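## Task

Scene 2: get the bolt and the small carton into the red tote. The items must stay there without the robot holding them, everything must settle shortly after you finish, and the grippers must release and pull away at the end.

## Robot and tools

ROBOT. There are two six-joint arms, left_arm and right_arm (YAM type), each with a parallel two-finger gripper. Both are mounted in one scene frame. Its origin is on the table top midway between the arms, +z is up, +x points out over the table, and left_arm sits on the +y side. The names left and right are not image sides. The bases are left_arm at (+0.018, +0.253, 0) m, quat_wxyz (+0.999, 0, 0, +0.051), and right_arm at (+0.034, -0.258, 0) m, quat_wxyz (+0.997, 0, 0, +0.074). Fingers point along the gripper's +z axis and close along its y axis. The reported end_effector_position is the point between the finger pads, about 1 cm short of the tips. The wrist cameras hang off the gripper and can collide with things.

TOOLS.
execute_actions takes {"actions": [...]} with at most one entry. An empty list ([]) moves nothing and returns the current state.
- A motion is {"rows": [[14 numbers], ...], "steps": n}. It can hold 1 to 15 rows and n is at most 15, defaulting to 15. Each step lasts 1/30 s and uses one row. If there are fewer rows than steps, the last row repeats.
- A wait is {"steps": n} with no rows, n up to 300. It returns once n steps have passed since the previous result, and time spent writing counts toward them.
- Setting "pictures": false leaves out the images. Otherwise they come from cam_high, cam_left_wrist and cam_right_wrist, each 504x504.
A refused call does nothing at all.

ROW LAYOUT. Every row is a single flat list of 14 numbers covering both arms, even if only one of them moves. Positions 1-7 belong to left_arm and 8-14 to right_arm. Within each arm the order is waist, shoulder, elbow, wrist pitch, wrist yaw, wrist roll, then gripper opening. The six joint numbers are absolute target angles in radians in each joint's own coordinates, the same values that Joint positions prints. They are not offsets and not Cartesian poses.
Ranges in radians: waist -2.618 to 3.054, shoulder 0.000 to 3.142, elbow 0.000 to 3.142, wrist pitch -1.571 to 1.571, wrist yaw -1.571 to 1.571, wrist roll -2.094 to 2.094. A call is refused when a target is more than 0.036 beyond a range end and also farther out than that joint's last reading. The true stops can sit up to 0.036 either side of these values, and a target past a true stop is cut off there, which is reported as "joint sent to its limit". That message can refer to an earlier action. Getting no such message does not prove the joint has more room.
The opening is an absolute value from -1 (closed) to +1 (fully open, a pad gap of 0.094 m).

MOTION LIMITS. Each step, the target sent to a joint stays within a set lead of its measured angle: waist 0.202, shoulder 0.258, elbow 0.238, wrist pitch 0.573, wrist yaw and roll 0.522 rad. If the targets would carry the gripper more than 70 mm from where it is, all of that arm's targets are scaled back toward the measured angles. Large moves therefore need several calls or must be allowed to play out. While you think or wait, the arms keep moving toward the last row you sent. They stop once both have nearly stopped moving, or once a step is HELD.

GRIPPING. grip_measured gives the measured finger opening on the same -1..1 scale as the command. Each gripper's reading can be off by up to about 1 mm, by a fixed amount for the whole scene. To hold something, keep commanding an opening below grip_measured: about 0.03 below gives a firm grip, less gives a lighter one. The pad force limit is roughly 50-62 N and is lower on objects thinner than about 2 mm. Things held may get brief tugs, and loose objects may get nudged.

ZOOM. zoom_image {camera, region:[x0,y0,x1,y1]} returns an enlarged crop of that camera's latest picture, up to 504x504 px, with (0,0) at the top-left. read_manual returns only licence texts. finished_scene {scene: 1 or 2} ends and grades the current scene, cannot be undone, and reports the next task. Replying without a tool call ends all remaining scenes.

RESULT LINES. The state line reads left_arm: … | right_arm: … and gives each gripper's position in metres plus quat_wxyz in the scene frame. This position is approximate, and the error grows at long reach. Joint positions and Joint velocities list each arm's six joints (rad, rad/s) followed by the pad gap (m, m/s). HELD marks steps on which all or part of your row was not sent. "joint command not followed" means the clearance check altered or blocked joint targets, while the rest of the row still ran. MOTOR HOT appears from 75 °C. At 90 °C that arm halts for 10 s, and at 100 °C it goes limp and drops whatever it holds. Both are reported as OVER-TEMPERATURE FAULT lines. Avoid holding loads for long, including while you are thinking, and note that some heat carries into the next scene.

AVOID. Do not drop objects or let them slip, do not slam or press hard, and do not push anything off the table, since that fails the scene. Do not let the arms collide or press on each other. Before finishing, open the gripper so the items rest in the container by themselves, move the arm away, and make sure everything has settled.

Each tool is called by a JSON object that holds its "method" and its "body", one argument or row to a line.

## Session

{"method": "execute_actions", "body": {
  "actions": []
}}

Scene clock: 0.00 s of 5100.00 s.
left_arm: end_effector_position=(+0.5388, +0.1446, +0.1233) grip_measured=+1.000 end_effector_quat_wxyz=(+0.240, -0.401, +0.876, -0.117) | right_arm: end_effector_position=(+0.3136, -0.3424, +0.1276) grip_measured=+1.000 end_effector_quat_wxyz=(+0.005, -0.348, +0.938, +0.002)
Joint positions: left_arm=[-0.346  2.104  1.827 -0.765 -0.113 -1.072  0.094] | right_arm=[-0.45   1.643  1.379 -1.301 -0.01  -1.011  0.094]
Joint velocities: left_arm=[-0.007  0.007  0.002 -0.007  0.007 -0.051  0.   ] | right_arm=[-0.002  0.017 -0.007 -0.007  0.007 -0.022  0.   ]
Motor temperatures (°C, as the motors report them): left_arm=[23 24 25 26 25 25] | right_arm=[27 26 28 24 25 26]

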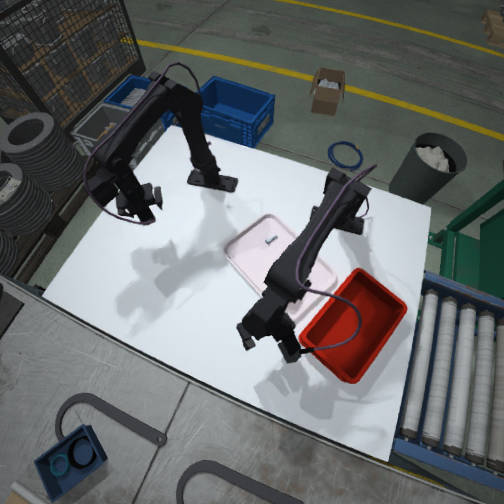

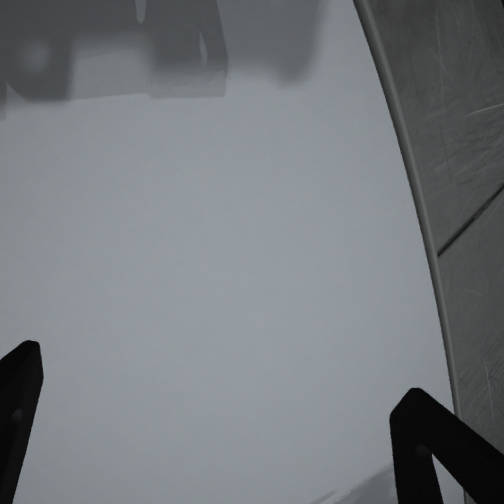

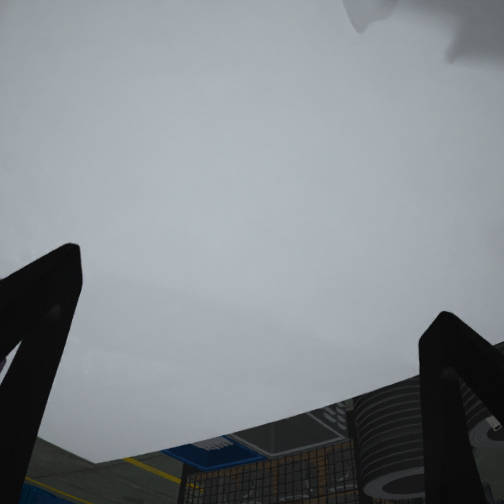

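{"method": "execute_actions", "body": {
  "actions": [
    {"rows":[[-0.6,1.5,1.5,-1.4,0,0,1,-0.45,1.643,1.379,-1.301,0,-1.011,1]]}
  ],
  "pictures": false
}}

{"method": "execute_actions", "body": {
  "actions": [
    {"rows":[[-0.914,1.52,1.35,-1.4,0,0,0.3,-0.45,1.643,1.379,-1.301,0,-1.011,1]]}
  ],
  "pictures": false
}}

{"method": "execute_actions", "body": {
  "actions": [
    {"steps":15}
  ]
}}

Scene clock: 5.43 s of 5100.00 s.
left_arm: end_effector_position=(+0.3029, +0.1023, +0.1817) grip_measured=+1.000 end_effector_quat_wxyz=(+0.101, +0.119, +0.987, -0.033) | right_arm: end_effector_position=(+0.3132, -0.3437, +0.1276) grip_measured=+1.000 end_effector_quat_wxyz=(+0.003, -0.348, +0.938, -0.001)
Joint positions: left_arm=[-0.598  1.573  1.5   -1.284 -0.013 -0.255  0.094] | right_arm=[-0.45   1.643  1.379 -1.301 -0.002 -1.011  0.094]
Joint velocities: left_arm=[-0.007 -1.458  0.007 -0.696  0.051  1.692  0.   ] | right_arm=[-0.012  0.017  0.002 -0.037 -0.007 -0.095  0.   ]
Motor temperatures (°C, as the motors report them): left_arm=[23 25 26 26 25 25] | right_arm=[27 27 29 24 25 26]
Steps of this call (steps 1 to 90: nothing new was sent; then 1.93 s passed at rest; steps 91 to 105: all 15 steps of this action). Readings (joint positions):
91: left_arm=[-0.352 2.093 1.811 -0.775 -0.110 -1.039] | right_arm=[-0.450 1.643 1.379 -1.301 -0.009 -1.011]
92: left_arm=[-0.361 2.071 1.779 -0.807 -0.105 -1.000] | right_arm=[-0.450 1.643 1.379 -1.301 -0.008 -1.011]
94: left_arm=[-0.399 2.019 1.707 -0.887 -0.094 -0.921] | right_arm=[-0.450 1.643 1.379 -1.301 -0.005 -1.011]
98: left_arm=[-0.507 1.901 1.579 -1.050 -0.062 -0.729] | right_arm=[-0.450 1.643 1.379 -1.301 -0.003 -1.011]
105: the state above

Scene clock: 5.93 s of 5100.00 s.
left_arm: end_effector_position=(+0.1956, +0.0616, +0.1467) grip_measured=+0.303 end_effector_quat_wxyz=(-0.003, +0.393, +0.919, -0.003) | right_arm: end_effector_position=(+0.3132, -0.3437, +0.1276) grip_measured=+1.000 end_effector_quat_wxyz=(+0.003, -0.348, +0.938, -0.001)
Joint positions: left_arm=[-0.924  1.531  1.342 -1.384  0.007 -0.014  0.061] | right_arm=[-0.45   1.643  1.379 -1.301 -0.002 -1.011  0.094]
Joint velocities: left_arm=[ 0.027 -0.002 -0.012  0.022 -0.022  0.081 -0.001] | right_arm=[-0.002 -0.012  0.002  0.007 -0.007 -0.037  0.   ]
Motor temperatures (°C, as the motors report them): left_arm=[23 25 26 26 25 25] | right_arm=[27 27 29 24 25 26]
Steps of this call (steps 1 to 15: all 15 steps of this action). Readings (joint positions):
1: left_arm=[-0.619 1.528 1.485 -1.295 -0.023 -0.212] | right_arm=[-0.450 1.643 1.379 -1.301 -0.002 -1.011]
2: left_arm=[-0.665 1.495 1.462 -1.307 -0.026 -0.176] | right_arm=[-0.450 1.643 1.379 -1.301 -0.002 -1.011]
4: left_arm=[-0.799 1.483 1.412 -1.336 -0.021 -0.116] | right_arm=[-0.450 1.643 1.379 -1.301 -0.002 -1.011]
8: left_arm=[-0.928 1.526 1.346 -1.368 0.007 -0.047] | right_arm=[-0.450 1.643 1.379 -1.301 -0.002 -1.011]
15: the state above

Scene clock: 6.43 s of 5100.00 s.
left_arm: end_effector_position=(+0.1953, +0.0619, +0.1467) grip_measured=+0.303 end_effector_quat_wxyz=(-0.004, +0.397, +0.918, -0.002) | right_arm: end_effector_position=(+0.3132, -0.3437, +0.1276) grip_measured=+1.000 end_effector_quat_wxyz=(+0.003, -0.348, +0.938, -0.001)
Joint positions: left_arm=[-0.924  1.531  1.342 -1.386  0.007 -0.006  0.061] | right_arm=[-0.45   1.643  1.379 -1.301 -0.002 -1.011  0.094]
Joint velocities: left_arm=[ 0.017 -0.022 -0.007 -0.037  0.037  0.051 -0.001] | right_arm=[-0.007 -0.012 -0.012  0.051 -0.022 -0.022  0.   ]
Motor temperatures (°C, as the motors report them): left_arm=[23 25 26 26 25 25] | right_arm=[27 27 29 24 25 26]
Steps of this call (steps 1 to 15: the robot went on to your last target). Readings (joint positions):
1: left_arm=[-0.924 1.531 1.342 -1.384 0.007 -0.012] | right_arm=[-0.450 1.643 1.379 -1.301 -0.002 -1.011]
2: left_arm=[-0.924 1.531 1.342 -1.385 0.007 -0.011] | right_arm=[-0.450 1.643 1.379 -1.301 -0.002 -1.011]
4: left_arm=[-0.924 1.531 1.342 -1.385 0.007 -0.009] | right_arm=[-0.450 1.643 1.379 -1.301 -0.002 -1.011]
8: left_arm=[-0.924 1.531 1.342 -1.386 0.007 -0.007] | right_arm=[-0.450 1.643 1.379 -1.301 -0.002 -1.011]
15: the state above
All arms were judged still, so your last target was given up. Only a new action makes them travel on or press farther. Fingers that are still opening or closing keep moving.

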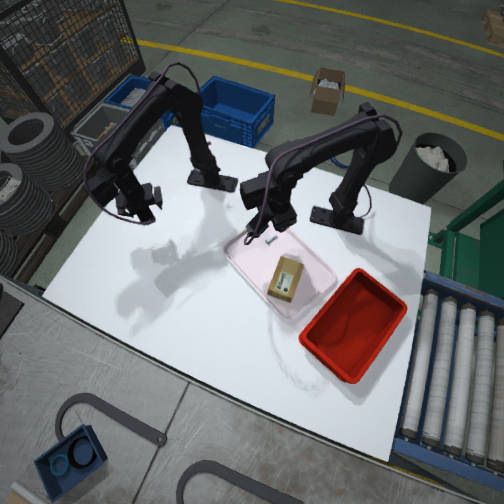

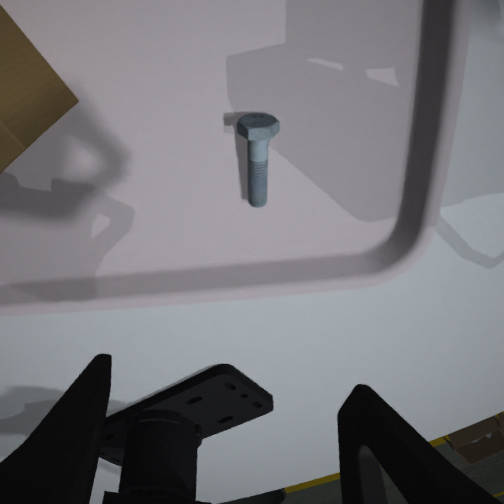

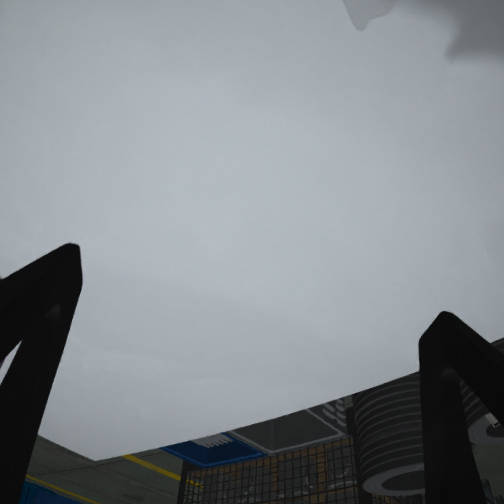

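{"method": "execute_actions", "body": {
  "actions": [
    {"rows":[[-0.914,1.6,1.0,-0.93,0,-0.1,0.3,-0.45,1.643,1.379,-1.301,0,-1.011,1]]}
  ],
  "pictures": false
}}

{"method": "execute_actions", "body": {
  "actions": [
    {"steps":12}
  ]
}}

Scene clock: 10.97 s of 5100.00 s.
left_arm: end_effector_position=(+0.1916, +0.0659, +0.0334) grip_measured=+0.303 end_effector_quat_wxyz=(-0.021, +0.358, +0.934, +0.006) | right_arm: end_effector_position=(+0.3132, -0.3438, +0.1276) grip_measured=+1.000 end_effector_quat_wxyz=(+0.003, -0.348, +0.938, -0.001)
Joint positions: left_arm=[-0.924  1.626  0.976 -0.964  0.007 -0.09   0.061] | right_arm=[-0.45   1.643  1.379 -1.301 -0.002 -1.011  0.094]
Joint velocities: left_arm=[-0.002  0.007 -0.017  0.154 -0.051 -0.007 -0.002] | right_arm=[ 0.012 -0.012  0.002 -0.022 -0.007 -0.022  0.   ]
Motor temperatures (°C, as the motors report them): left_arm=[23 25 26 26 25 25] | right_arm=[27 27 29 24 25 26]
Steps of this call (steps 1 to 90: nothing new was sent; then 1.03 s passed at rest; steps 91 to 105: all 15 steps of this action). Readings (joint positions):
91: left_arm=[-0.924 1.529 1.309 -1.333 0.007 -0.018] | right_arm=[-0.450 1.643 1.379 -1.301 -0.002 -1.011]
92: left_arm=[-0.924 1.528 1.254 -1.256 0.007 -0.031] | right_arm=[-0.450 1.643 1.379 -1.301 -0.002 -1.011]
94: left_arm=[-0.924 1.558 1.119 -1.128 0.007 -0.052] | right_arm=[-0.450 1.643 1.379 -1.301 -0.002 -1.011]
98: left_arm=[-0.924 1.628 0.976 -1.037 0.007 -0.077] | right_arm=[-0.450 1.643 1.379 -1.301 -0.002 -1.011]
105: the state above

Scene clock: 11.37 s of 5100.00 s.
left_arm: end_effector_position=(+0.1944, +0.0629, +0.0333) grip_measured=+0.303 end_effector_quat_wxyz=(-0.014, +0.356, +0.934, +0.003) | right_arm: end_effector_position=(+0.3132, -0.3438, +0.1276) grip_measured=+1.000 end_effector_quat_wxyz=(+0.003, -0.348, +0.938, -0.001)
Joint positions: left_arm=[-0.924  1.626  0.976 -0.948  0.007 -0.094  0.061] | right_arm=[-0.45   1.643  1.379 -1.301 -0.002 -1.011  0.094]
Joint velocities: left_arm=[-0.002 -0.002 -0.012  0.007 -0.022 -0.022 -0.001] | right_arm=[-0.012 -0.027  0.017  0.066  0.007 -0.037  0.   ]
Motor temperatures (°C, as the motors report them): left_arm=[23 26 26 26 25 25] | right_arm=[27 27 29 24 25 26]
Steps of this call (steps 1 to 12: the robot went on to your last target). Readings (joint positions):
1: left_arm=[-0.924 1.626 0.976 -0.961 0.007 -0.091] | right_arm=[-0.450 1.643 1.379 -1.301 -0.002 -1.011]
2: left_arm=[-0.924 1.626 0.976 -0.958 0.007 -0.092] | right_arm=[-0.450 1.643 1.379 -1.301 -0.002 -1.011]
4: left_arm=[-0.924 1.626 0.976 -0.953 0.007 -0.093] | right_arm=[-0.450 1.643 1.379 -1.301 -0.002 -1.011]
8: left_arm=[-0.924 1.626 0.976 -0.950 0.007 -0.093] | right_arm=[-0.450 1.643 1.379 -1.301 -0.002 -1.011]
12: the state above

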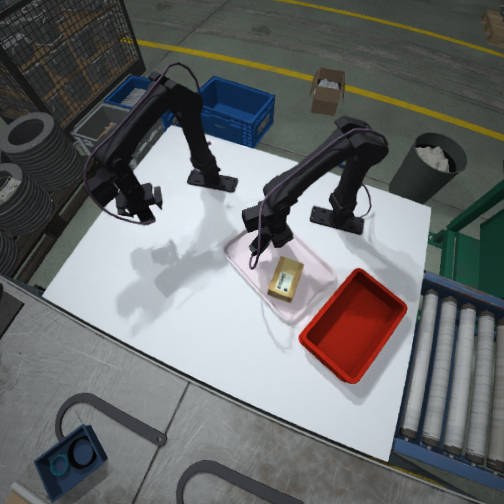

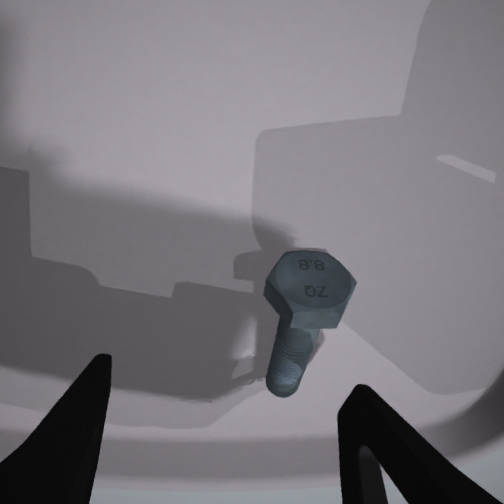

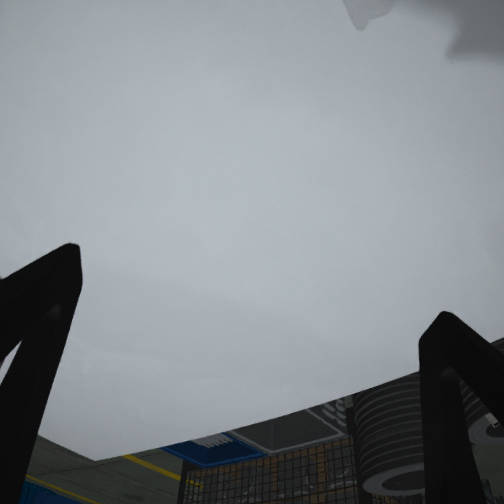

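Shift right about 17 mm and lower.

{"method": "execute_actions", "body": {
  "actions": [
    {"rows":[[-0.985,1.62,0.98,-0.92,0,0,0.3,-0.45,1.643,1.379,-1.301,0,-1.011,1],[-0.985,1.62,0.98,-0.92,0,0,0.3,-0.45,1.643,1.379,-1.301,0,-1.011,1],[-0.985,1.64,0.98,-0.9,0,0,0.3,-0.45,1.643,1.379,-1.301,0,-1.011,1],[-0.985,1.675,0.98,-0.865,0,0,0.3,-0.45,1.643,1.379,-1.301,0,-1.011,1]]}
  ]
}}

Scene clock: 16.03 s of 5100.00 s.
left_arm: end_effector_position=(+0.1912, +0.0453, +0.0213) grip_measured=+0.303 end_effector_quat_wxyz=(-0.007, +0.421, +0.907, +0.001) | right_arm: end_effector_position=(+0.3132, -0.3438, +0.1276) grip_measured=+1.000 end_effector_quat_wxyz=(+0.003, -0.348, +0.938, -0.001)
Joint positions: left_arm=[-0.979  1.674  0.976 -0.886  0.003 -0.008  0.061] | right_arm=[-0.45   1.643  1.379 -1.301 -0.002 -1.011  0.094]
Joint velocities: left_arm=[-0.007 -0.007 -0.002  0.051  0.022 -0.022 -0.   ] | right_arm=[-0.007  0.017  0.007  0.022  0.022 -0.051  0.   ]
Motor temperatures (°C, as the motors report them): left_arm=[23 26 27 26 25 25] | right_arm=[27 27 29 24 25 26]
Steps of this call (steps 1 to 30: the robot went on to your last target; steps 31 to 90: nothing new was sent; then 1.17 s passed at rest; steps 91 to 105: all 15 steps of this action). Readings (joint positions):
91: left_arm=[-0.930 1.626 0.976 -0.947 0.004 -0.080] | right_arm=[-0.450 1.643 1.379 -1.301 -0.002 -1.011]
92: left_arm=[-0.943 1.626 0.976 -0.945 0.003 -0.065] | right_arm=[-0.450 1.643 1.379 -1.301 -0.002 -1.011]
94: left_arm=[-0.969 1.631 0.976 -0.934 0.003 -0.043] | right_arm=[-0.450 1.643 1.379 -1.301 -0.002 -1.011]
98: left_arm=[-0.979 1.669 0.976 -0.901 0.003 -0.020] | right_arm=[-0.450 1.643 1.379 -1.301 -0.002 -1.011]
105: the state above

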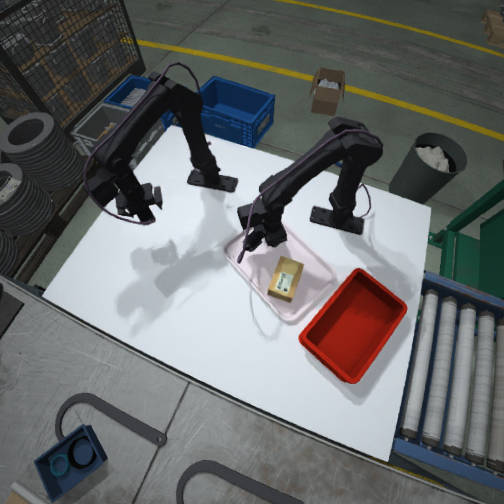

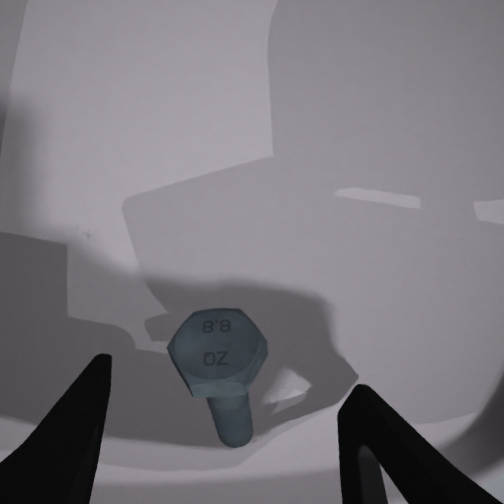

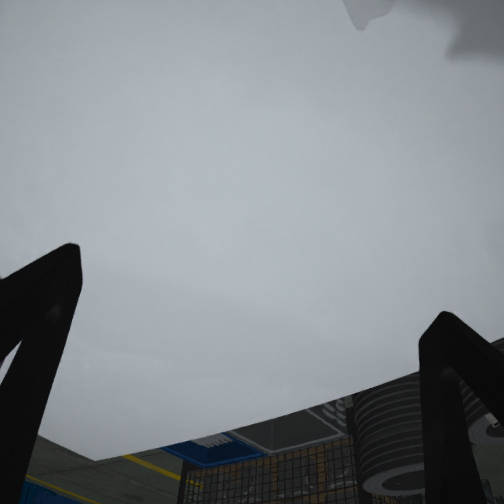

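{"method": "execute_actions", "body": {
  "actions": [
    {"rows":[[-0.985,1.675,0.94,-0.885,0,-0.08,0.3,-0.45,1.643,1.379,-1.301,0,-1.011,1]],"steps":12}
  ],
  "pictures": false
}}

{"method": "execute_actions", "body": {
  "actions": [
    {"rows":[[-0.985,1.675,0.94,-0.885,0,-0.08,-0.9,-0.45,1.643,1.379,-1.301,0,-1.011,1]]}
  ]
}}

Scene clock: 20.13 s of 5100.00 s.
left_arm: end_effector_position=(+0.1880, +0.0489, +0.0179) grip_measured=+0.303 end_effector_quat_wxyz=(-0.012, +0.394, +0.919, +0.004) | right_arm: end_effector_position=(+0.3132, -0.3438, +0.1276) grip_measured=+1.000 end_effector_quat_wxyz=(+0.003, -0.348, +0.938, -0.001)
Joint positions: left_arm=[-0.979  1.674  0.96  -0.883  0.005 -0.068  0.061] | right_arm=[-0.45   1.643  1.379 -1.301 -0.002 -1.011  0.094]
Joint velocities: left_arm=[-0.017 -0.017 -0.017  0.037 -0.037 -0.066 -0.   ] | right_arm=[-0.002  0.002 -0.007 -0.007 -0.051 -0.037  0.   ]
Motor temperatures (°C, as the motors report them): left_arm=[23 26 27 26 25 25] | right_arm=[27 27 29 24 25 26]
Steps of this call (steps 1 to 15: the robot went on to your last target; steps 16 to 90: nothing new was sent; then 0.70 s passed at rest; steps 91 to 102: all 12 steps of this action). Readings (joint positions):
91: left_arm=[-0.979 1.674 0.972 -0.881 0.003 -0.017] | right_arm=[-0.450 1.643 1.379 -1.301 -0.002 -1.011]
92: left_arm=[-0.979 1.674 0.966 -0.881 0.003 -0.028] | right_arm=[-0.450 1.643 1.379 -1.301 -0.002 -1.011]
94: left_arm=[-0.979 1.674 0.960 -0.881 0.004 -0.046] | right_arm=[-0.450 1.643 1.379 -1.301 -0.002 -1.011]
98: left_arm=[-0.979 1.674 0.960 -0.882 0.005 -0.061] | right_arm=[-0.450 1.643 1.379 -1.301 -0.002 -1.011]
102: the state above

Scene clock: 20.63 s of 5100.00 s.
left_arm: end_effector_position=(+0.1863, +0.0476, +0.0180) grip_measured=-0.861 end_effector_quat_wxyz=(-0.015, +0.392, +0.920, -0.000) | right_arm: end_effector_position=(+0.3132, -0.3438, +0.1276) grip_measured=+1.000 end_effector_quat_wxyz=(+0.003, -0.348, +0.938, -0.001)
Joint positions: left_arm=[-0.981  1.674  0.96  -0.883  0.014 -0.074  0.007] | right_arm=[-0.45   1.643  1.379 -1.301 -0.002 -1.011  0.094]
Joint velocities: left_arm=[ 0.007 -0.017  0.002  0.037 -0.007 -0.051  0.   ] | right_arm=[-0.007  0.002 -0.012 -0.007  0.081  0.022  0.   ]
Motor temperatures (°C, as the motors report them): left_arm=[23 26 27 26 25 25] | right_arm=[27 27 29 24 25 26]
Steps of this call (steps 1 to 15: all 15 steps of this action). Readings (joint positions):
1: left_arm=[-0.979 1.674 0.960 -0.883 0.011 -0.069] | right_arm=[-0.450 1.643 1.379 -1.301 -0.002 -1.011]
2: left_arm=[-0.981 1.674 0.960 -0.883 0.014 -0.069] | right_arm=[-0.450 1.643 1.379 -1.301 -0.002 -1.011]
4: left_arm=[-0.981 1.674 0.960 -0.883 0.014 -0.071] | right_arm=[-0.450 1.643 1.379 -1.301 -0.002 -1.011]
8: left_arm=[-0.981 1.674 0.960 -0.883 0.014 -0.073] | right_arm=[-0.450 1.643 1.379 -1.301 -0.002 -1.011]
15: the state above

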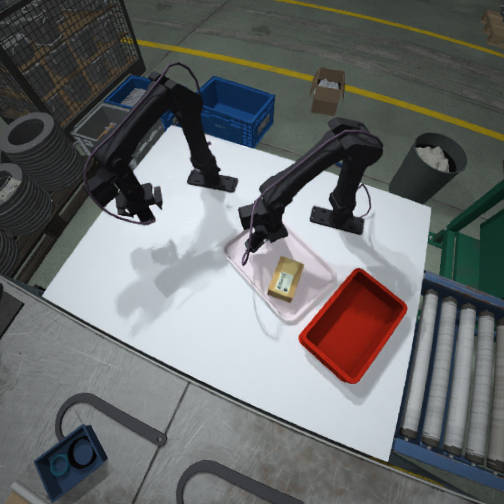

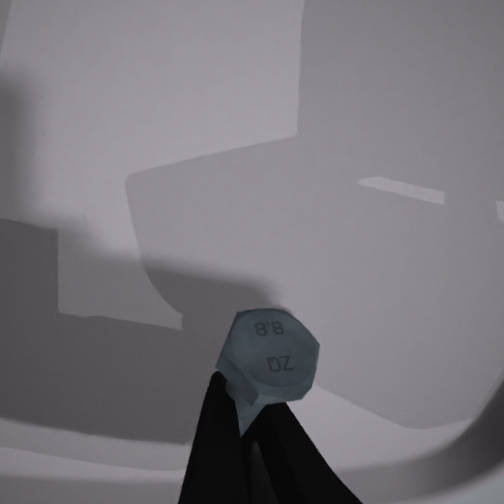

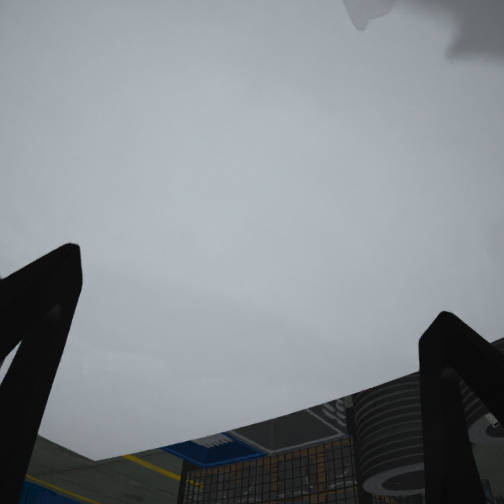

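{"method": "execute_actions", "body": {
  "actions": [
    {"rows":[[-0.985,1.55,1.5,-1.45,0,-0.08,-0.91,-0.45,1.643,1.379,-1.301,0,-1.011,1]]}
  ],
  "pictures": false
}}

{"method": "execute_actions", "body": {
  "actions": [
    {"rows":[[0.21,1.55,1.55,-1.45,0,0.6,-0.91,-0.45,1.643,1.379,-1.301,0,-1.011,1]]}
  ],
  "pictures": false
}}

{"method": "execute_actions", "body": {
  "actions": [
    {"rows":[[0.21,1.75,1.85,-1.5,0,0.6,-0.91,-0.45,1.643,1.379,-1.301,0,-1.011,1],[0.21,1.75,1.85,-1.5,0,0.6,-0.91,-0.45,1.643,1.379,-1.301,0,-1.011,1],[0.21,1.75,1.85,-1.5,0,0.6,-0.91,-0.45,1.643,1.379,-1.301,0,-1.011,1],[0.21,1.9,2.0,-1.5,0,0.6,-0.91,-0.45,1.643,1.379,-1.301,0,-1.011,1],[0.21,1.9,2.0,-1.5,0,0.6,-0.91,-0.45,1.643,1.379,-1.301,0,-1.011,1],[0.21,2.04,2.15,-1.55,0,0.6,-0.91,-0.45,1.643,1.379,-1.301,0,-1.011,1]]}
  ],
  "pictures": false
}}

{"method": "execute_actions", "body": {
  "actions": [
    {"steps":12}
  ]
}}

Scene clock: 34.27 s of 5100.00 s.
left_arm: end_effector_position=(+0.2038, +0.0274, +0.1841) grip_measured=-0.861 end_effector_quat_wxyz=(+0.052, +0.391, +0.918, -0.033) | right_arm: end_effector_position=(+0.3132, -0.3438, +0.1276) grip_measured=+1.000 end_effector_quat_wxyz=(+0.003, -0.348, +0.938, -0.001)
Joint positions: left_arm=[-0.981  1.548  1.5   -1.4    0.011 -0.074  0.007] | right_arm=[-0.45   1.643  1.379 -1.301 -0.002 -1.011  0.094]
Joint velocities: left_arm=[-0.012  0.027 -0.002 -0.198  0.022 -0.037  0.   ] | right_arm=[-0.012  0.002 -0.002 -0.081  0.037 -0.022  0.   ]
Motor temperatures (°C, as the motors report them): left_arm=[23 26 26 26 25 25] | right_arm=[27 28 29 24 25 26]
Steps of this call (steps 1 to 15: the robot went on to your last target; steps 16 to 90: nothing new was sent; then 10.13 s passed at rest; steps 91 to 105: all 15 steps of this action). Readings (joint positions):
91: left_arm=[-0.981 1.671 0.987 -0.940 0.014 -0.074] | right_arm=[-0.450 1.643 1.379 -1.301 -0.002 -1.011]
92: left_arm=[-0.981 1.665 1.027 -1.024 0.014 -0.074] | right_arm=[-0.450 1.643 1.379 -1.301 -0.002 -1.011]
94: left_arm=[-0.981 1.637 1.131 -1.156 0.014 -0.074] | right_arm=[-0.450 1.643 1.379 -1.301 -0.002 -1.011]
98: left_arm=[-0.981 1.592 1.402 -1.309 0.013 -0.074] | right_arm=[-0.450 1.643 1.379 -1.301 -0.002 -1.011]
105: the state above

Scene clock: 34.77 s of 5100.00 s.
left_arm: end_effector_position=(+0.3065, +0.3025, +0.1879) grip_measured=-0.861 end_effector_quat_wxyz=(+0.057, +0.198, +0.978, +0.020) | right_arm: end_effector_position=(+0.3132, -0.3438, +0.1276) grip_measured=+1.000 end_effector_quat_wxyz=(+0.003, -0.348, +0.938, -0.001)
Joint positions: left_arm=[ 0.068  1.555  1.523 -1.418  0.004  0.569  0.007] | right_arm=[-0.45   1.643  1.379 -1.301 -0.002 -1.011  0.094]
Joint velocities: left_arm=[ 2.127 -0.032  0.002  0.081 -0.051  0.11  -0.001] | right_arm=[ 0.007 -0.002  0.007 -0.051  0.007 -0.051  0.   ]
Motor temperatures (°C, as the motors report them): left_arm=[23 26 26 26 25 25] | right_arm=[27 28 29 24 25 26]
Steps of this call (steps 1 to 15: all 15 steps of this action). Readings (joint positions):
1: left_arm=[-0.956 1.549 1.502 -1.411 0.022 0.013] | right_arm=[-0.450 1.643 1.379 -1.301 -0.002 -1.011]
2: left_arm=[-0.905 1.550 1.507 -1.417 0.027 0.116] | right_arm=[-0.450 1.643 1.379 -1.301 -0.002 -1.011]
4: left_arm=[-0.764 1.552 1.517 -1.418 0.024 0.288] | right_arm=[-0.450 1.643 1.379 -1.301 -0.002 -1.011]
8: left_arm=[-0.463 1.553 1.523 -1.418 0.014 0.470] | right_arm=[-0.450 1.643 1.379 -1.301 -0.002 -1.011]
15: the state above

Scene clock: 35.27 s of 5100.00 s.
left_arm: end_effector_position=(+0.4079, +0.3851, +0.1727) grip_measured=-0.861 end_effector_quat_wxyz=(+0.038, +0.135, +0.990, +0.024) | right_arm: end_effector_position=(+0.3132, -0.3438, +0.1276) grip_measured=+1.000 end_effector_quat_wxyz=(+0.003, -0.348, +0.938, -0.001)
Joint positions: left_arm=[ 0.219  2.073  2.115 -1.523 -0.01   0.594  0.007] | right_arm=[-0.45   1.643  1.379 -1.301 -0.002 -1.011  0.094]
Joint velocities: left_arm=[-0.012 -0.027  0.066 -0.095  0.051  0.007 -0.   ] | right_arm=[-0.007 -0.007 -0.002 -0.022 -0.007 -0.051  0.   ]
Motor temperatures (°C, as the motors report them): left_arm=[23 26 26 26 25 25] | right_arm=[27 28 29 24 25 26]
Steps of this call (steps 1 to 15: all 15 steps of this action). Readings (joint positions):
1: left_arm=[0.136 1.589 1.568 -1.458 -0.001 0.573] | right_arm=[-0.450 1.643 1.379 -1.301 -0.002 -1.011]
2: left_arm=[0.185 1.642 1.649 -1.491 -0.007 0.577] | right_arm=[-0.450 1.643 1.379 -1.301 -0.002 -1.011]
4: left_arm=[0.227 1.753 1.805 -1.496 -0.014 0.582] | right_arm=[-0.450 1.643 1.379 -1.301 -0.002 -1.011]
8: left_arm=[0.222 1.989 2.091 -1.498 -0.012 0.589] | right_arm=[-0.450 1.643 1.379 -1.301 -0.002 -1.011]
15: the state above

Scene clock: 35.67 s of 5100.00 s.
left_arm: end_effector_position=(+0.4055, +0.3843, +0.1748) grip_measured=-0.861 end_effector_quat_wxyz=(+0.035, +0.136, +0.990, +0.023) | right_arm: end_effector_position=(+0.3132, -0.3438, +0.1276) grip_measured=+1.000 end_effector_quat_wxyz=(+0.003, -0.348, +0.938, -0.001)
Joint positions: left_arm=[ 0.219  2.071  2.121 -1.537 -0.01   0.595  0.007] | right_arm=[-0.45   1.643  1.379 -1.301 -0.002 -1.011  0.094]
Joint velocities: left_arm=[-0.017 -0.007 -0.007 -0.081 -0.066 -0.007  0.   ] | right_arm=[-0.007  0.012 -0.012 -0.051  0.022  0.081  0.   ]
Motor temperatures (°C, as the motors report them): left_arm=[23 26 26 26 25 25] | right_arm=[27 28 29 24 25 26]
Steps of this call (steps 1 to 12: the robot went on to your last target). Readings (joint positions):
1: left_arm=[0.219 2.072 2.118 -1.527 -0.010 0.594] | right_arm=[-0.450 1.643 1.379 -1.301 -0.002 -1.011]
2: left_arm=[0.219 2.071 2.120 -1.529 -0.010 0.594] | right_arm=[-0.450 1.643 1.379 -1.301 -0.002 -1.011]
4: left_arm=[0.219 2.071 2.121 -1.532 -0.010 0.594] | right_arm=[-0.450 1.643 1.379 -1.301 -0.002 -1.011]
8: left_arm=[0.219 2.071 2.121 -1.536 -0.010 0.594] | right_arm=[-0.450 1.643 1.379 -1.301 -0.002 -1.011]
12: the state above

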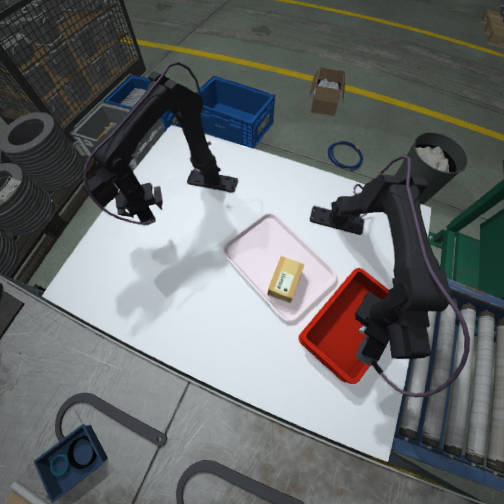

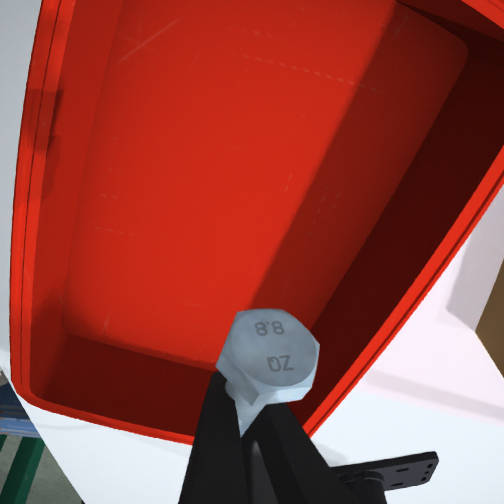

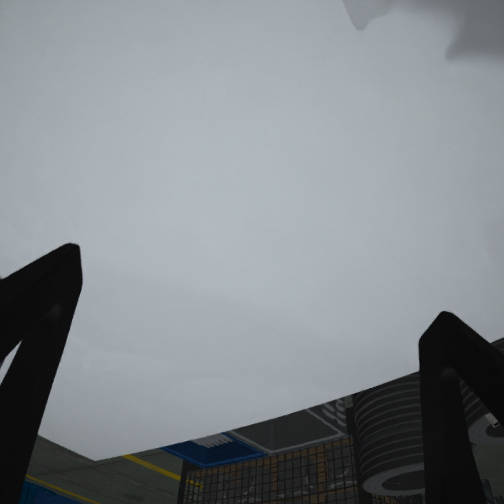

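{"method": "execute_actions", "body": {
  "actions": [
    {"rows":[[0.31,2.1,2.05,-1.45,0,0.75,-0.91,-0.45,1.643,1.379,-1.301,0,-1.011,1],[0.31,2.1,2.05,-1.45,0,0.75,-0.91,-0.45,1.643,1.379,-1.301,0,-1.011,1],[0.31,2.1,2.0,-1.4,0,0.75,-0.91,-0.45,1.643,1.379,-1.301,0,-1.011,1],[0.31,2.12,1.95,-1.35,0,0.75,-0.91,-0.45,1.643,1.379,-1.301,0,-1.011,1],[0.31,2.13,1.9,-1.3,0,0.75,-0.91,-0.45,1.643,1.379,-1.301,0,-1.011,1],[0.31,2.15,1.85,-1.25,0,0.75,-0.91,-0.45,1.643,1.379,-1.301,0,-1.011,1],[0.31,2.16,1.78,-1.15,0,0.75,-0.91,-0.45,1.643,1.379,-1.301,0,-1.011,1]]}
  ],
  "pictures": false
}}

{"method": "execute_actions", "body": {
  "actions": [
    {"steps":10}
  ]
}}

Scene clock: 44.40 s of 5100.00 s.
left_arm: end_effector_position=(+0.3853, +0.4183, +0.0321) grip_measured=-0.861 end_effector_quat_wxyz=(-0.036, +0.159, +0.986, -0.021) | right_arm: end_effector_position=(+0.3132, -0.3438, +0.1276) grip_measured=+1.000 end_effector_quat_wxyz=(+0.003, -0.348, +0.938, -0.001)
Joint positions: left_arm=[ 0.318  2.205  1.758 -1.207 -0.004  0.739  0.007] | right_arm=[-0.45   1.643  1.379 -1.301 -0.002 -1.011  0.094]
Joint velocities: left_arm=[ 0.002 -0.154  0.002  0.271 -0.022  0.022  0.001] | right_arm=[-0.007  0.002  0.002 -0.022  0.007  0.007  0.   ]
Motor temperatures (°C, as the motors report them): left_arm=[23 27 27 25 25 25] | right_arm=[27 28 30 24 25 26]
Steps of this call (steps 1 to 30: the robot went on to your last target; steps 31 to 90: nothing new was sent; then 5.23 s passed at rest; steps 91 to 105: all 15 steps of this action). Readings (joint positions):
91: left_arm=[0.227 2.072 2.109 -1.526 -0.005 0.620] | right_arm=[-0.450 1.643 1.379 -1.301 -0.002 -1.011]
92: left_arm=[0.239 2.072 2.096 -1.514 -0.002 0.646] | right_arm=[-0.450 1.643 1.379 -1.301 -0.002 -1.011]
94: left_arm=[0.276 2.078 2.035 -1.466 -0.001 0.682] | right_arm=[-0.450 1.643 1.379 -1.301 -0.002 -1.011]
98: left_arm=[0.319 2.123 1.849 -1.315 -0.004 0.718] | right_arm=[-0.450 1.643 1.379 -1.301 -0.002 -1.011]
105: the state above

Scene clock: 44.73 s of 5100.00 s.
left_arm: end_effector_position=(+0.3932, +0.4218, +0.0372) grip_measured=-0.861 end_effector_quat_wxyz=(-0.017, +0.164, +0.986, -0.009) | right_arm: end_effector_position=(+0.3132, -0.3438, +0.1276) grip_measured=+1.000 end_effector_quat_wxyz=(+0.003, -0.348, +0.938, -0.001)
Joint positions: left_arm=[ 0.318  2.19   1.758 -1.177 -0.004  0.749  0.007] | right_arm=[-0.45   1.643  1.379 -1.301 -0.002 -1.011  0.094]
Joint velocities: left_arm=[-0.007  0.012 -0.002  0.051  0.037  0.022  0.   ] | right_arm=[ 0.012 -0.007  0.017 -0.037  0.081  0.022  0.   ]
Motor temperatures (°C, as the motors report them): left_arm=[23 28 27 25 25 25] | right_arm=[27 28 30 24 25 26]
Steps of this call (steps 1 to 10: the robot went on to your last target). Readings (joint positions):
1: left_arm=[0.318 2.200 1.758 -1.198 -0.004 0.740] | right_arm=[-0.450 1.643 1.379 -1.301 -0.002 -1.011]
2: left_arm=[0.318 2.195 1.758 -1.190 -0.004 0.741] | right_arm=[-0.450 1.643 1.379 -1.301 -0.002 -1.011]
4: left_arm=[0.318 2.191 1.758 -1.182 -0.004 0.743] | right_arm=[-0.450 1.643 1.379 -1.301 -0.002 -1.011]
8: left_arm=[0.318 2.190 1.758 -1.178 -0.004 0.748] | right_arm=[-0.450 1.643 1.379 -1.301 -0.002 -1.011]
10: the state above

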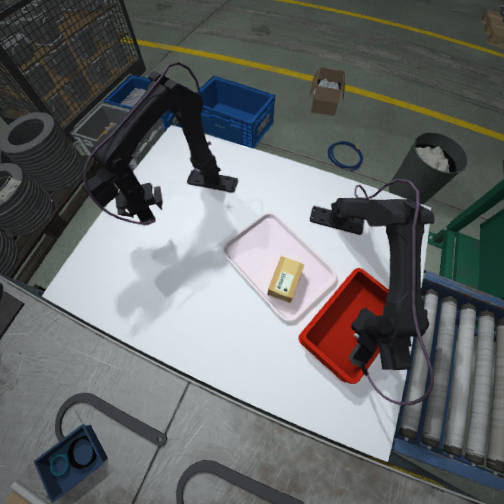

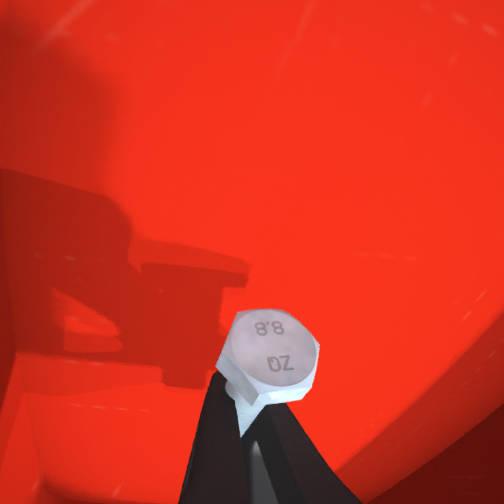

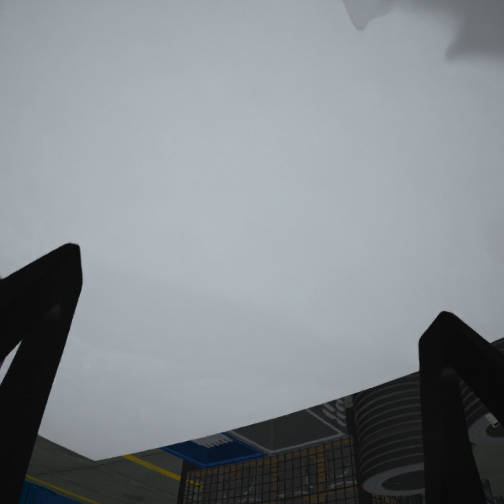

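{"method": "execute_actions", "body": {
  "actions": [
    {"rows":[[0.31,2.22,1.78,-1.12,0,0.75,-0.91,-0.45,1.643,1.379,-1.301,0,-1.011,1]],"steps":10}
  ],
  "pictures": false
}}

{"method": "execute_actions", "body": {
  "actions": [
    {"rows":[[0.31,2.22,1.78,-1.12,0,0.75,-0.4,-0.45,1.643,1.379,-1.301,0,-1.011,1]],"steps":8}
  ],
  "pictures": false
}}

{"method": "execute_actions", "body": {
  "actions": [
    {"rows":[[0.31,2.0,2.12,-1.55,0,0.75,-0.4,-0.45,1.643,1.379,-1.301,0,-1.011,1]]}
  ],
  "pictures": false
}}

{"method": "execute_actions", "body": {
  "actions": [
    {"rows":[[-0.42,1.72,1.75,-1.5,0,-0.32,1,-0.45,1.643,1.379,-1.301,0,-1.011,1]]}
  ],
  "pictures": false
}}

{"method": "execute_actions", "body": {
  "actions": [
    {"rows":[[-0.42,1.77,1.58,-1.33,0,-0.32,1,-0.45,1.643,1.379,-1.301,0,-1.011,1]]}
  ]
}}

Scene clock: 54.10 s of 5100.00 s.
left_arm: end_effector_position=(+0.3974, +0.4227, +0.0294) grip_measured=-0.861 end_effector_quat_wxyz=(-0.016, +0.167, +0.986, -0.009) | right_arm: end_effector_position=(+0.3132, -0.3438, +0.1276) grip_measured=+1.000 end_effector_quat_wxyz=(+0.003, -0.348, +0.938, -0.001)
Joint positions: left_arm=[ 0.316  2.211  1.761 -1.157 -0.002  0.754  0.007] | right_arm=[-0.45   1.643  1.379 -1.301 -0.002 -1.011  0.094]
Joint velocities: left_arm=[-0.012  0.017  0.007 -0.007 -0.022 -0.051 -0.001] | right_arm=[-0.007 -0.012 -0.017  0.095  0.066 -0.051  0.   ]
Motor temperatures (°C, as the motors report them): left_arm=[23 29 27 25 25 25] | right_arm=[27 28 30 24 25 26]
Steps of this call (steps 1 to 30: the robot went on to your last target; steps 31 to 90: nothing new was sent; then 6.03 s passed at rest; steps 91 to 100: all 10 steps of this action). Readings (joint positions):
91: left_arm=[0.318 2.193 1.758 -1.174 -0.004 0.751] | right_arm=[-0.450 1.643 1.379 -1.301 -0.002 -1.011]
92: left_arm=[0.318 2.196 1.758 -1.169 -0.003 0.752] | right_arm=[-0.450 1.643 1.379 -1.301 -0.002 -1.011]
94: left_arm=[0.317 2.208 1.758 -1.161 -0.003 0.753] | right_arm=[-0.450 1.643 1.379 -1.301 -0.002 -1.011]
98: left_arm=[0.316 2.211 1.761 -1.157 -0.002 0.754] | right_arm=[-0.450 1.643 1.379 -1.301 -0.002 -1.011]
100: the state above

Scene clock: 54.37 s of 5100.00 s.
left_arm: end_effector_position=(+0.3979, +0.4219, +0.0294) grip_measured=-0.403 end_effector_quat_wxyz=(-0.014, +0.167, +0.986, -0.010) | right_arm: end_effector_position=(+0.3132, -0.3438, +0.1276) grip_measured=+1.000 end_effector_quat_wxyz=(+0.003, -0.348, +0.938, -0.001)
Joint positions: left_arm=[ 0.316  2.211  1.761 -1.156  0.001  0.754  0.028] | right_arm=[-0.45   1.643  1.379 -1.301 -0.002 -1.011  0.094]
Joint velocities: left_arm=[ 0.002 -0.012 -0.012  0.007  0.007 -0.037 -0.001] | right_arm=[-0.007  0.002 -0.017 -0.051 -0.051  0.022  0.   ]
Motor temperatures (°C, as the motors report them): left_arm=[23 29 27 25 25 25] | right_arm=[27 28 30 24 25 26]
Steps of this call (steps 1 to 8: all 8 steps of this action). Readings (joint positions):
1: left_arm=[0.316 2.211 1.761 -1.157 -0.001 0.755] | right_arm=[-0.450 1.643 1.379 -1.301 -0.002 -1.011]
2: left_arm=[0.316 2.211 1.761 -1.157 -0.000 0.755] | right_arm=[-0.450 1.643 1.379 -1.301 -0.002 -1.011]
4: left_arm=[0.316 2.211 1.761 -1.156 0.001 0.755] | right_arm=[-0.450 1.643 1.379 -1.301 -0.002 -1.011]
8: the state above

Scene clock: 54.87 s of 5100.00 s.
left_arm: end_effector_position=(+0.3949, +0.4206, +0.2085) grip_measured=-0.403 end_effector_quat_wxyz=(+0.086, +0.167, +0.981, +0.056) | right_arm: end_effector_position=(+0.3132, -0.3438, +0.1276) grip_measured=+1.000 end_effector_quat_wxyz=(+0.003, -0.348, +0.938, -0.001)
Joint positions: left_arm=[ 0.316  1.986  2.117 -1.495  0.001  0.754  0.028] | right_arm=[-0.45   1.643  1.379 -1.301 -0.002 -1.011  0.094]
Joint velocities: left_arm=[-0.002 -0.017  0.012 -0.242  0.022 -0.007  0.001] | right_arm=[-0.012  0.002 -0.002  0.007 -0.037 -0.007  0.   ]
Motor temperatures (°C, as the motors report them): left_arm=[23 29 27 25 25 25] | right_arm=[27 28 30 24 25 26]
Steps of this call (steps 1 to 15: all 15 steps of this action). Readings (joint positions):
1: left_arm=[0.316 2.207 1.777 -1.182 0.001 0.754] | right_arm=[-0.450 1.643 1.379 -1.301 -0.002 -1.011]
2: left_arm=[0.316 2.203 1.799 -1.219 0.001 0.754] | right_arm=[-0.450 1.643 1.379 -1.301 -0.002 -1.011]
4: left_arm=[0.316 2.178 1.854 -1.281 0.001 0.754] | right_arm=[-0.450 1.643 1.379 -1.301 -0.002 -1.011]
8: left_arm=[0.316 2.105 2.000 -1.377 0.001 0.754] | right_arm=[-0.450 1.643 1.379 -1.301 -0.002 -1.011]
15: the state above

Scene clock: 55.37 s of 5100.00 s.
left_arm: end_effector_position=(+0.3303, +0.1351, +0.1912) grip_measured=+1.000 end_effector_quat_wxyz=(+0.037, +0.063, +0.997, -0.020) | right_arm: end_effector_position=(+0.3132, -0.3438, +0.1276) grip_measured=+1.000 end_effector_quat_wxyz=(+0.003, -0.348, +0.938, -0.001)
Joint positions: left_arm=[-0.456  1.754  1.756 -1.49   0.017 -0.229  0.094] | right_arm=[-0.45   1.643  1.379 -1.301 -0.002 -1.011  0.094]
Joint velocities: left_arm=[-0.027  0.022 -0.027 -0.037 -0.051 -0.52   0.   ] | right_arm=[-0.012  0.002 -0.012  0.007  0.022  0.037  0.   ]
Motor temperatures (°C, as the motors report them): left_arm=[23 29 27 25 25 25] | right_arm=[27 28 30 24 25 26]
Steps of this call (steps 1 to 15: all 15 steps of this action). Readings (joint positions):
1: left_arm=[0.303 1.958 2.076 -1.478 -0.005 0.695] | right_arm=[-0.450 1.643 1.379 -1.301 -0.002 -1.011]
2: left_arm=[0.279 1.919 2.008 -1.468 -0.011 0.623] | right_arm=[-0.450 1.643 1.379 -1.301 -0.002 -1.011]
4: left_arm=[0.192 1.836 1.877 -1.473 -0.013 0.467] | right_arm=[-0.450 1.643 1.379 -1.301 -0.002 -1.011]
8: left_arm=[-0.081 1.756 1.764 -1.492 -0.010 0.083] | right_arm=[-0.450 1.643 1.379 -1.301 -0.002 -1.011]
15: the state above

Scene clock: 55.87 s of 5100.00 s.
left_arm: end_effector_position=(+0.3300, +0.1470, +0.1326) grip_measured=+1.000 end_effector_quat_wxyz=(-0.003, +0.006, +1.000, -0.005) | right_arm: end_effector_position=(+0.3132, -0.3438, +0.1276) grip_measured=+1.000 end_effector_quat_wxyz=(+0.003, -0.348, +0.938, -0.001)
Joint positions: left_arm=[-0.426  1.79   1.569 -1.352  0.011 -0.311  0.094] | right_arm=[-0.45   1.643  1.379 -1.301 -0.002 -1.011  0.094]
Joint velocities: left_arm=[-0.007 -0.002 -0.022 -0.007 -0.081  0.007  0.   ] | right_arm=[ 0.012 -0.007 -0.012  0.037 -0.007 -0.037  0.   ]
Motor temperatures (°C, as the motors report them): left_arm=[23 29 27 25 25 25] | right_arm=[27 28 30 24 25 26]
Steps of this call (steps 1 to 15: all 15 steps of this action). Readings (joint positions):
1: left_arm=[-0.455 1.748 1.725 -1.459 0.017 -0.246] | right_arm=[-0.450 1.643 1.379 -1.301 -0.002 -1.011]
2: left_arm=[-0.447 1.743 1.682 -1.430 0.017 -0.259] | right_arm=[-0.450 1.643 1.379 -1.301 -0.002 -1.011]
4: left_arm=[-0.434 1.757 1.611 -1.404 0.014 -0.280] | right_arm=[-0.450 1.643 1.379 -1.301 -0.002 -1.011]
8: left_arm=[-0.426 1.791 1.569 -1.375 0.011 -0.300] | right_arm=[-0.450 1.643 1.379 -1.301 -0.002 -1.011]
15: the state above

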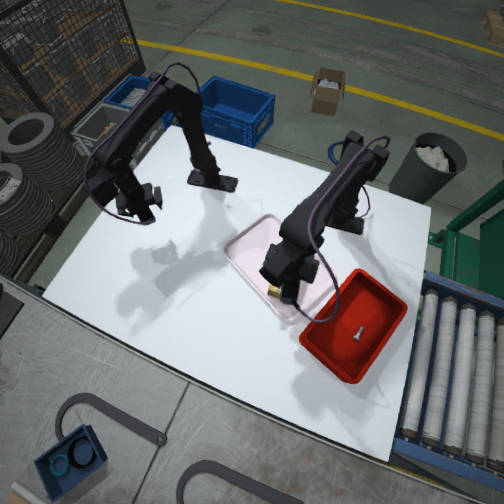

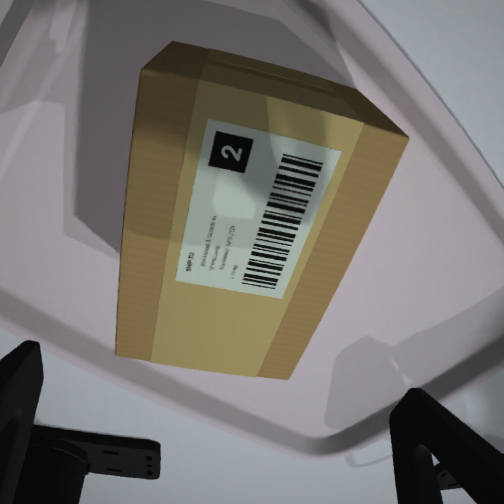

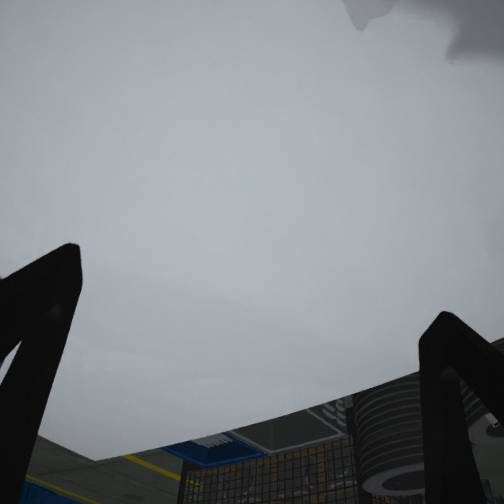

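{"method": "execute_actions", "body": {
  "actions": [
    {"rows":[[-0.42,1.79,1.39,-1.12,0,-0.24,1,-0.45,1.643,1.379,-1.301,0,-1.011,1]]}
  ]
}}

Scene clock: 60.43 s of 5100.00 s.
left_arm: end_effector_position=(+0.3301, +0.1471, +0.0796) grip_measured=+1.000 end_effector_quat_wxyz=(-0.002, +0.038, +0.999, -0.005) | right_arm: end_effector_position=(+0.3132, -0.3438, +0.1276) grip_measured=+1.000 end_effector_quat_wxyz=(+0.003, -0.348, +0.938, -0.001)
Joint positions: left_arm=[-0.426  1.807  1.379 -1.144  0.011 -0.248  0.094] | right_arm=[-0.45   1.643  1.379 -1.301 -0.002 -1.011  0.094]
Joint velocities: left_arm=[-0.007  0.012 -0.007 -0.051 -0.037  0.081  0.   ] | right_arm=[-0.002 -0.002  0.002  0.007 -0.007 -0.066  0.   ]
Motor temperatures (°C, as the motors report them): left_arm=[23 29 27 25 25 25] | right_arm=[27 28 30 24 25 26]
Steps of this call (steps 1 to 15: the robot went on to your last target; steps 16 to 90: nothing new was sent; then 1.07 s passed at rest; steps 91 to 105: all 15 steps of this action). Readings (joint positions):
91: left_arm=[-0.426 1.783 1.537 -1.307 0.011 -0.303] | right_arm=[-0.450 1.643 1.379 -1.301 -0.002 -1.011]
92: left_arm=[-0.426 1.776 1.492 -1.263 0.011 -0.291] | right_arm=[-0.450 1.643 1.379 -1.301 -0.002 -1.011]
94: left_arm=[-0.426 1.785 1.420 -1.219 0.011 -0.274] | right_arm=[-0.450 1.643 1.379 -1.301 -0.002 -1.011]
98: left_arm=[-0.426 1.807 1.379 -1.180 0.011 -0.257] | right_arm=[-0.450 1.643 1.379 -1.301 -0.002 -1.011]
105: the state above

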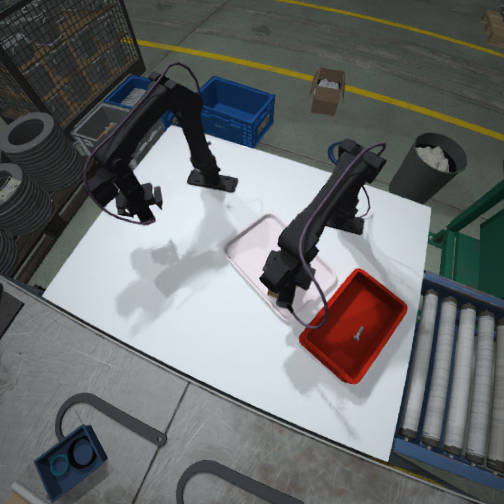

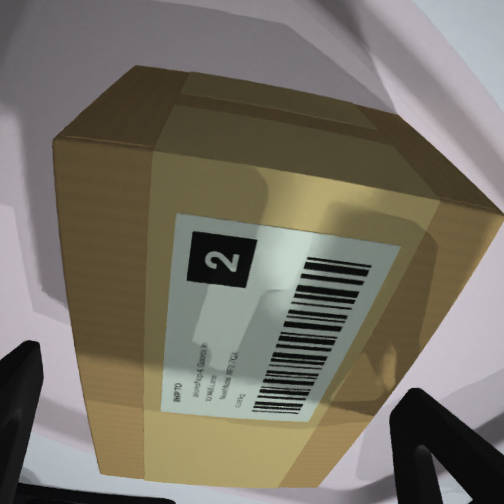

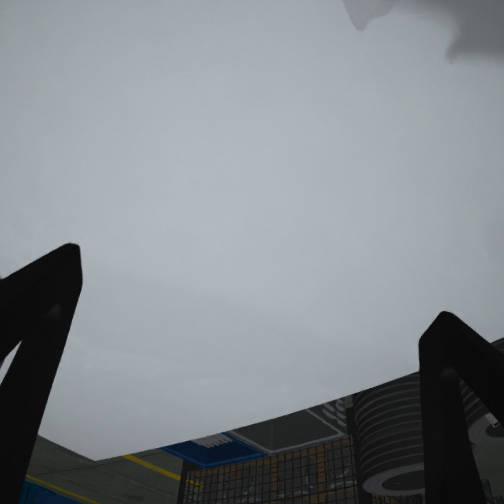

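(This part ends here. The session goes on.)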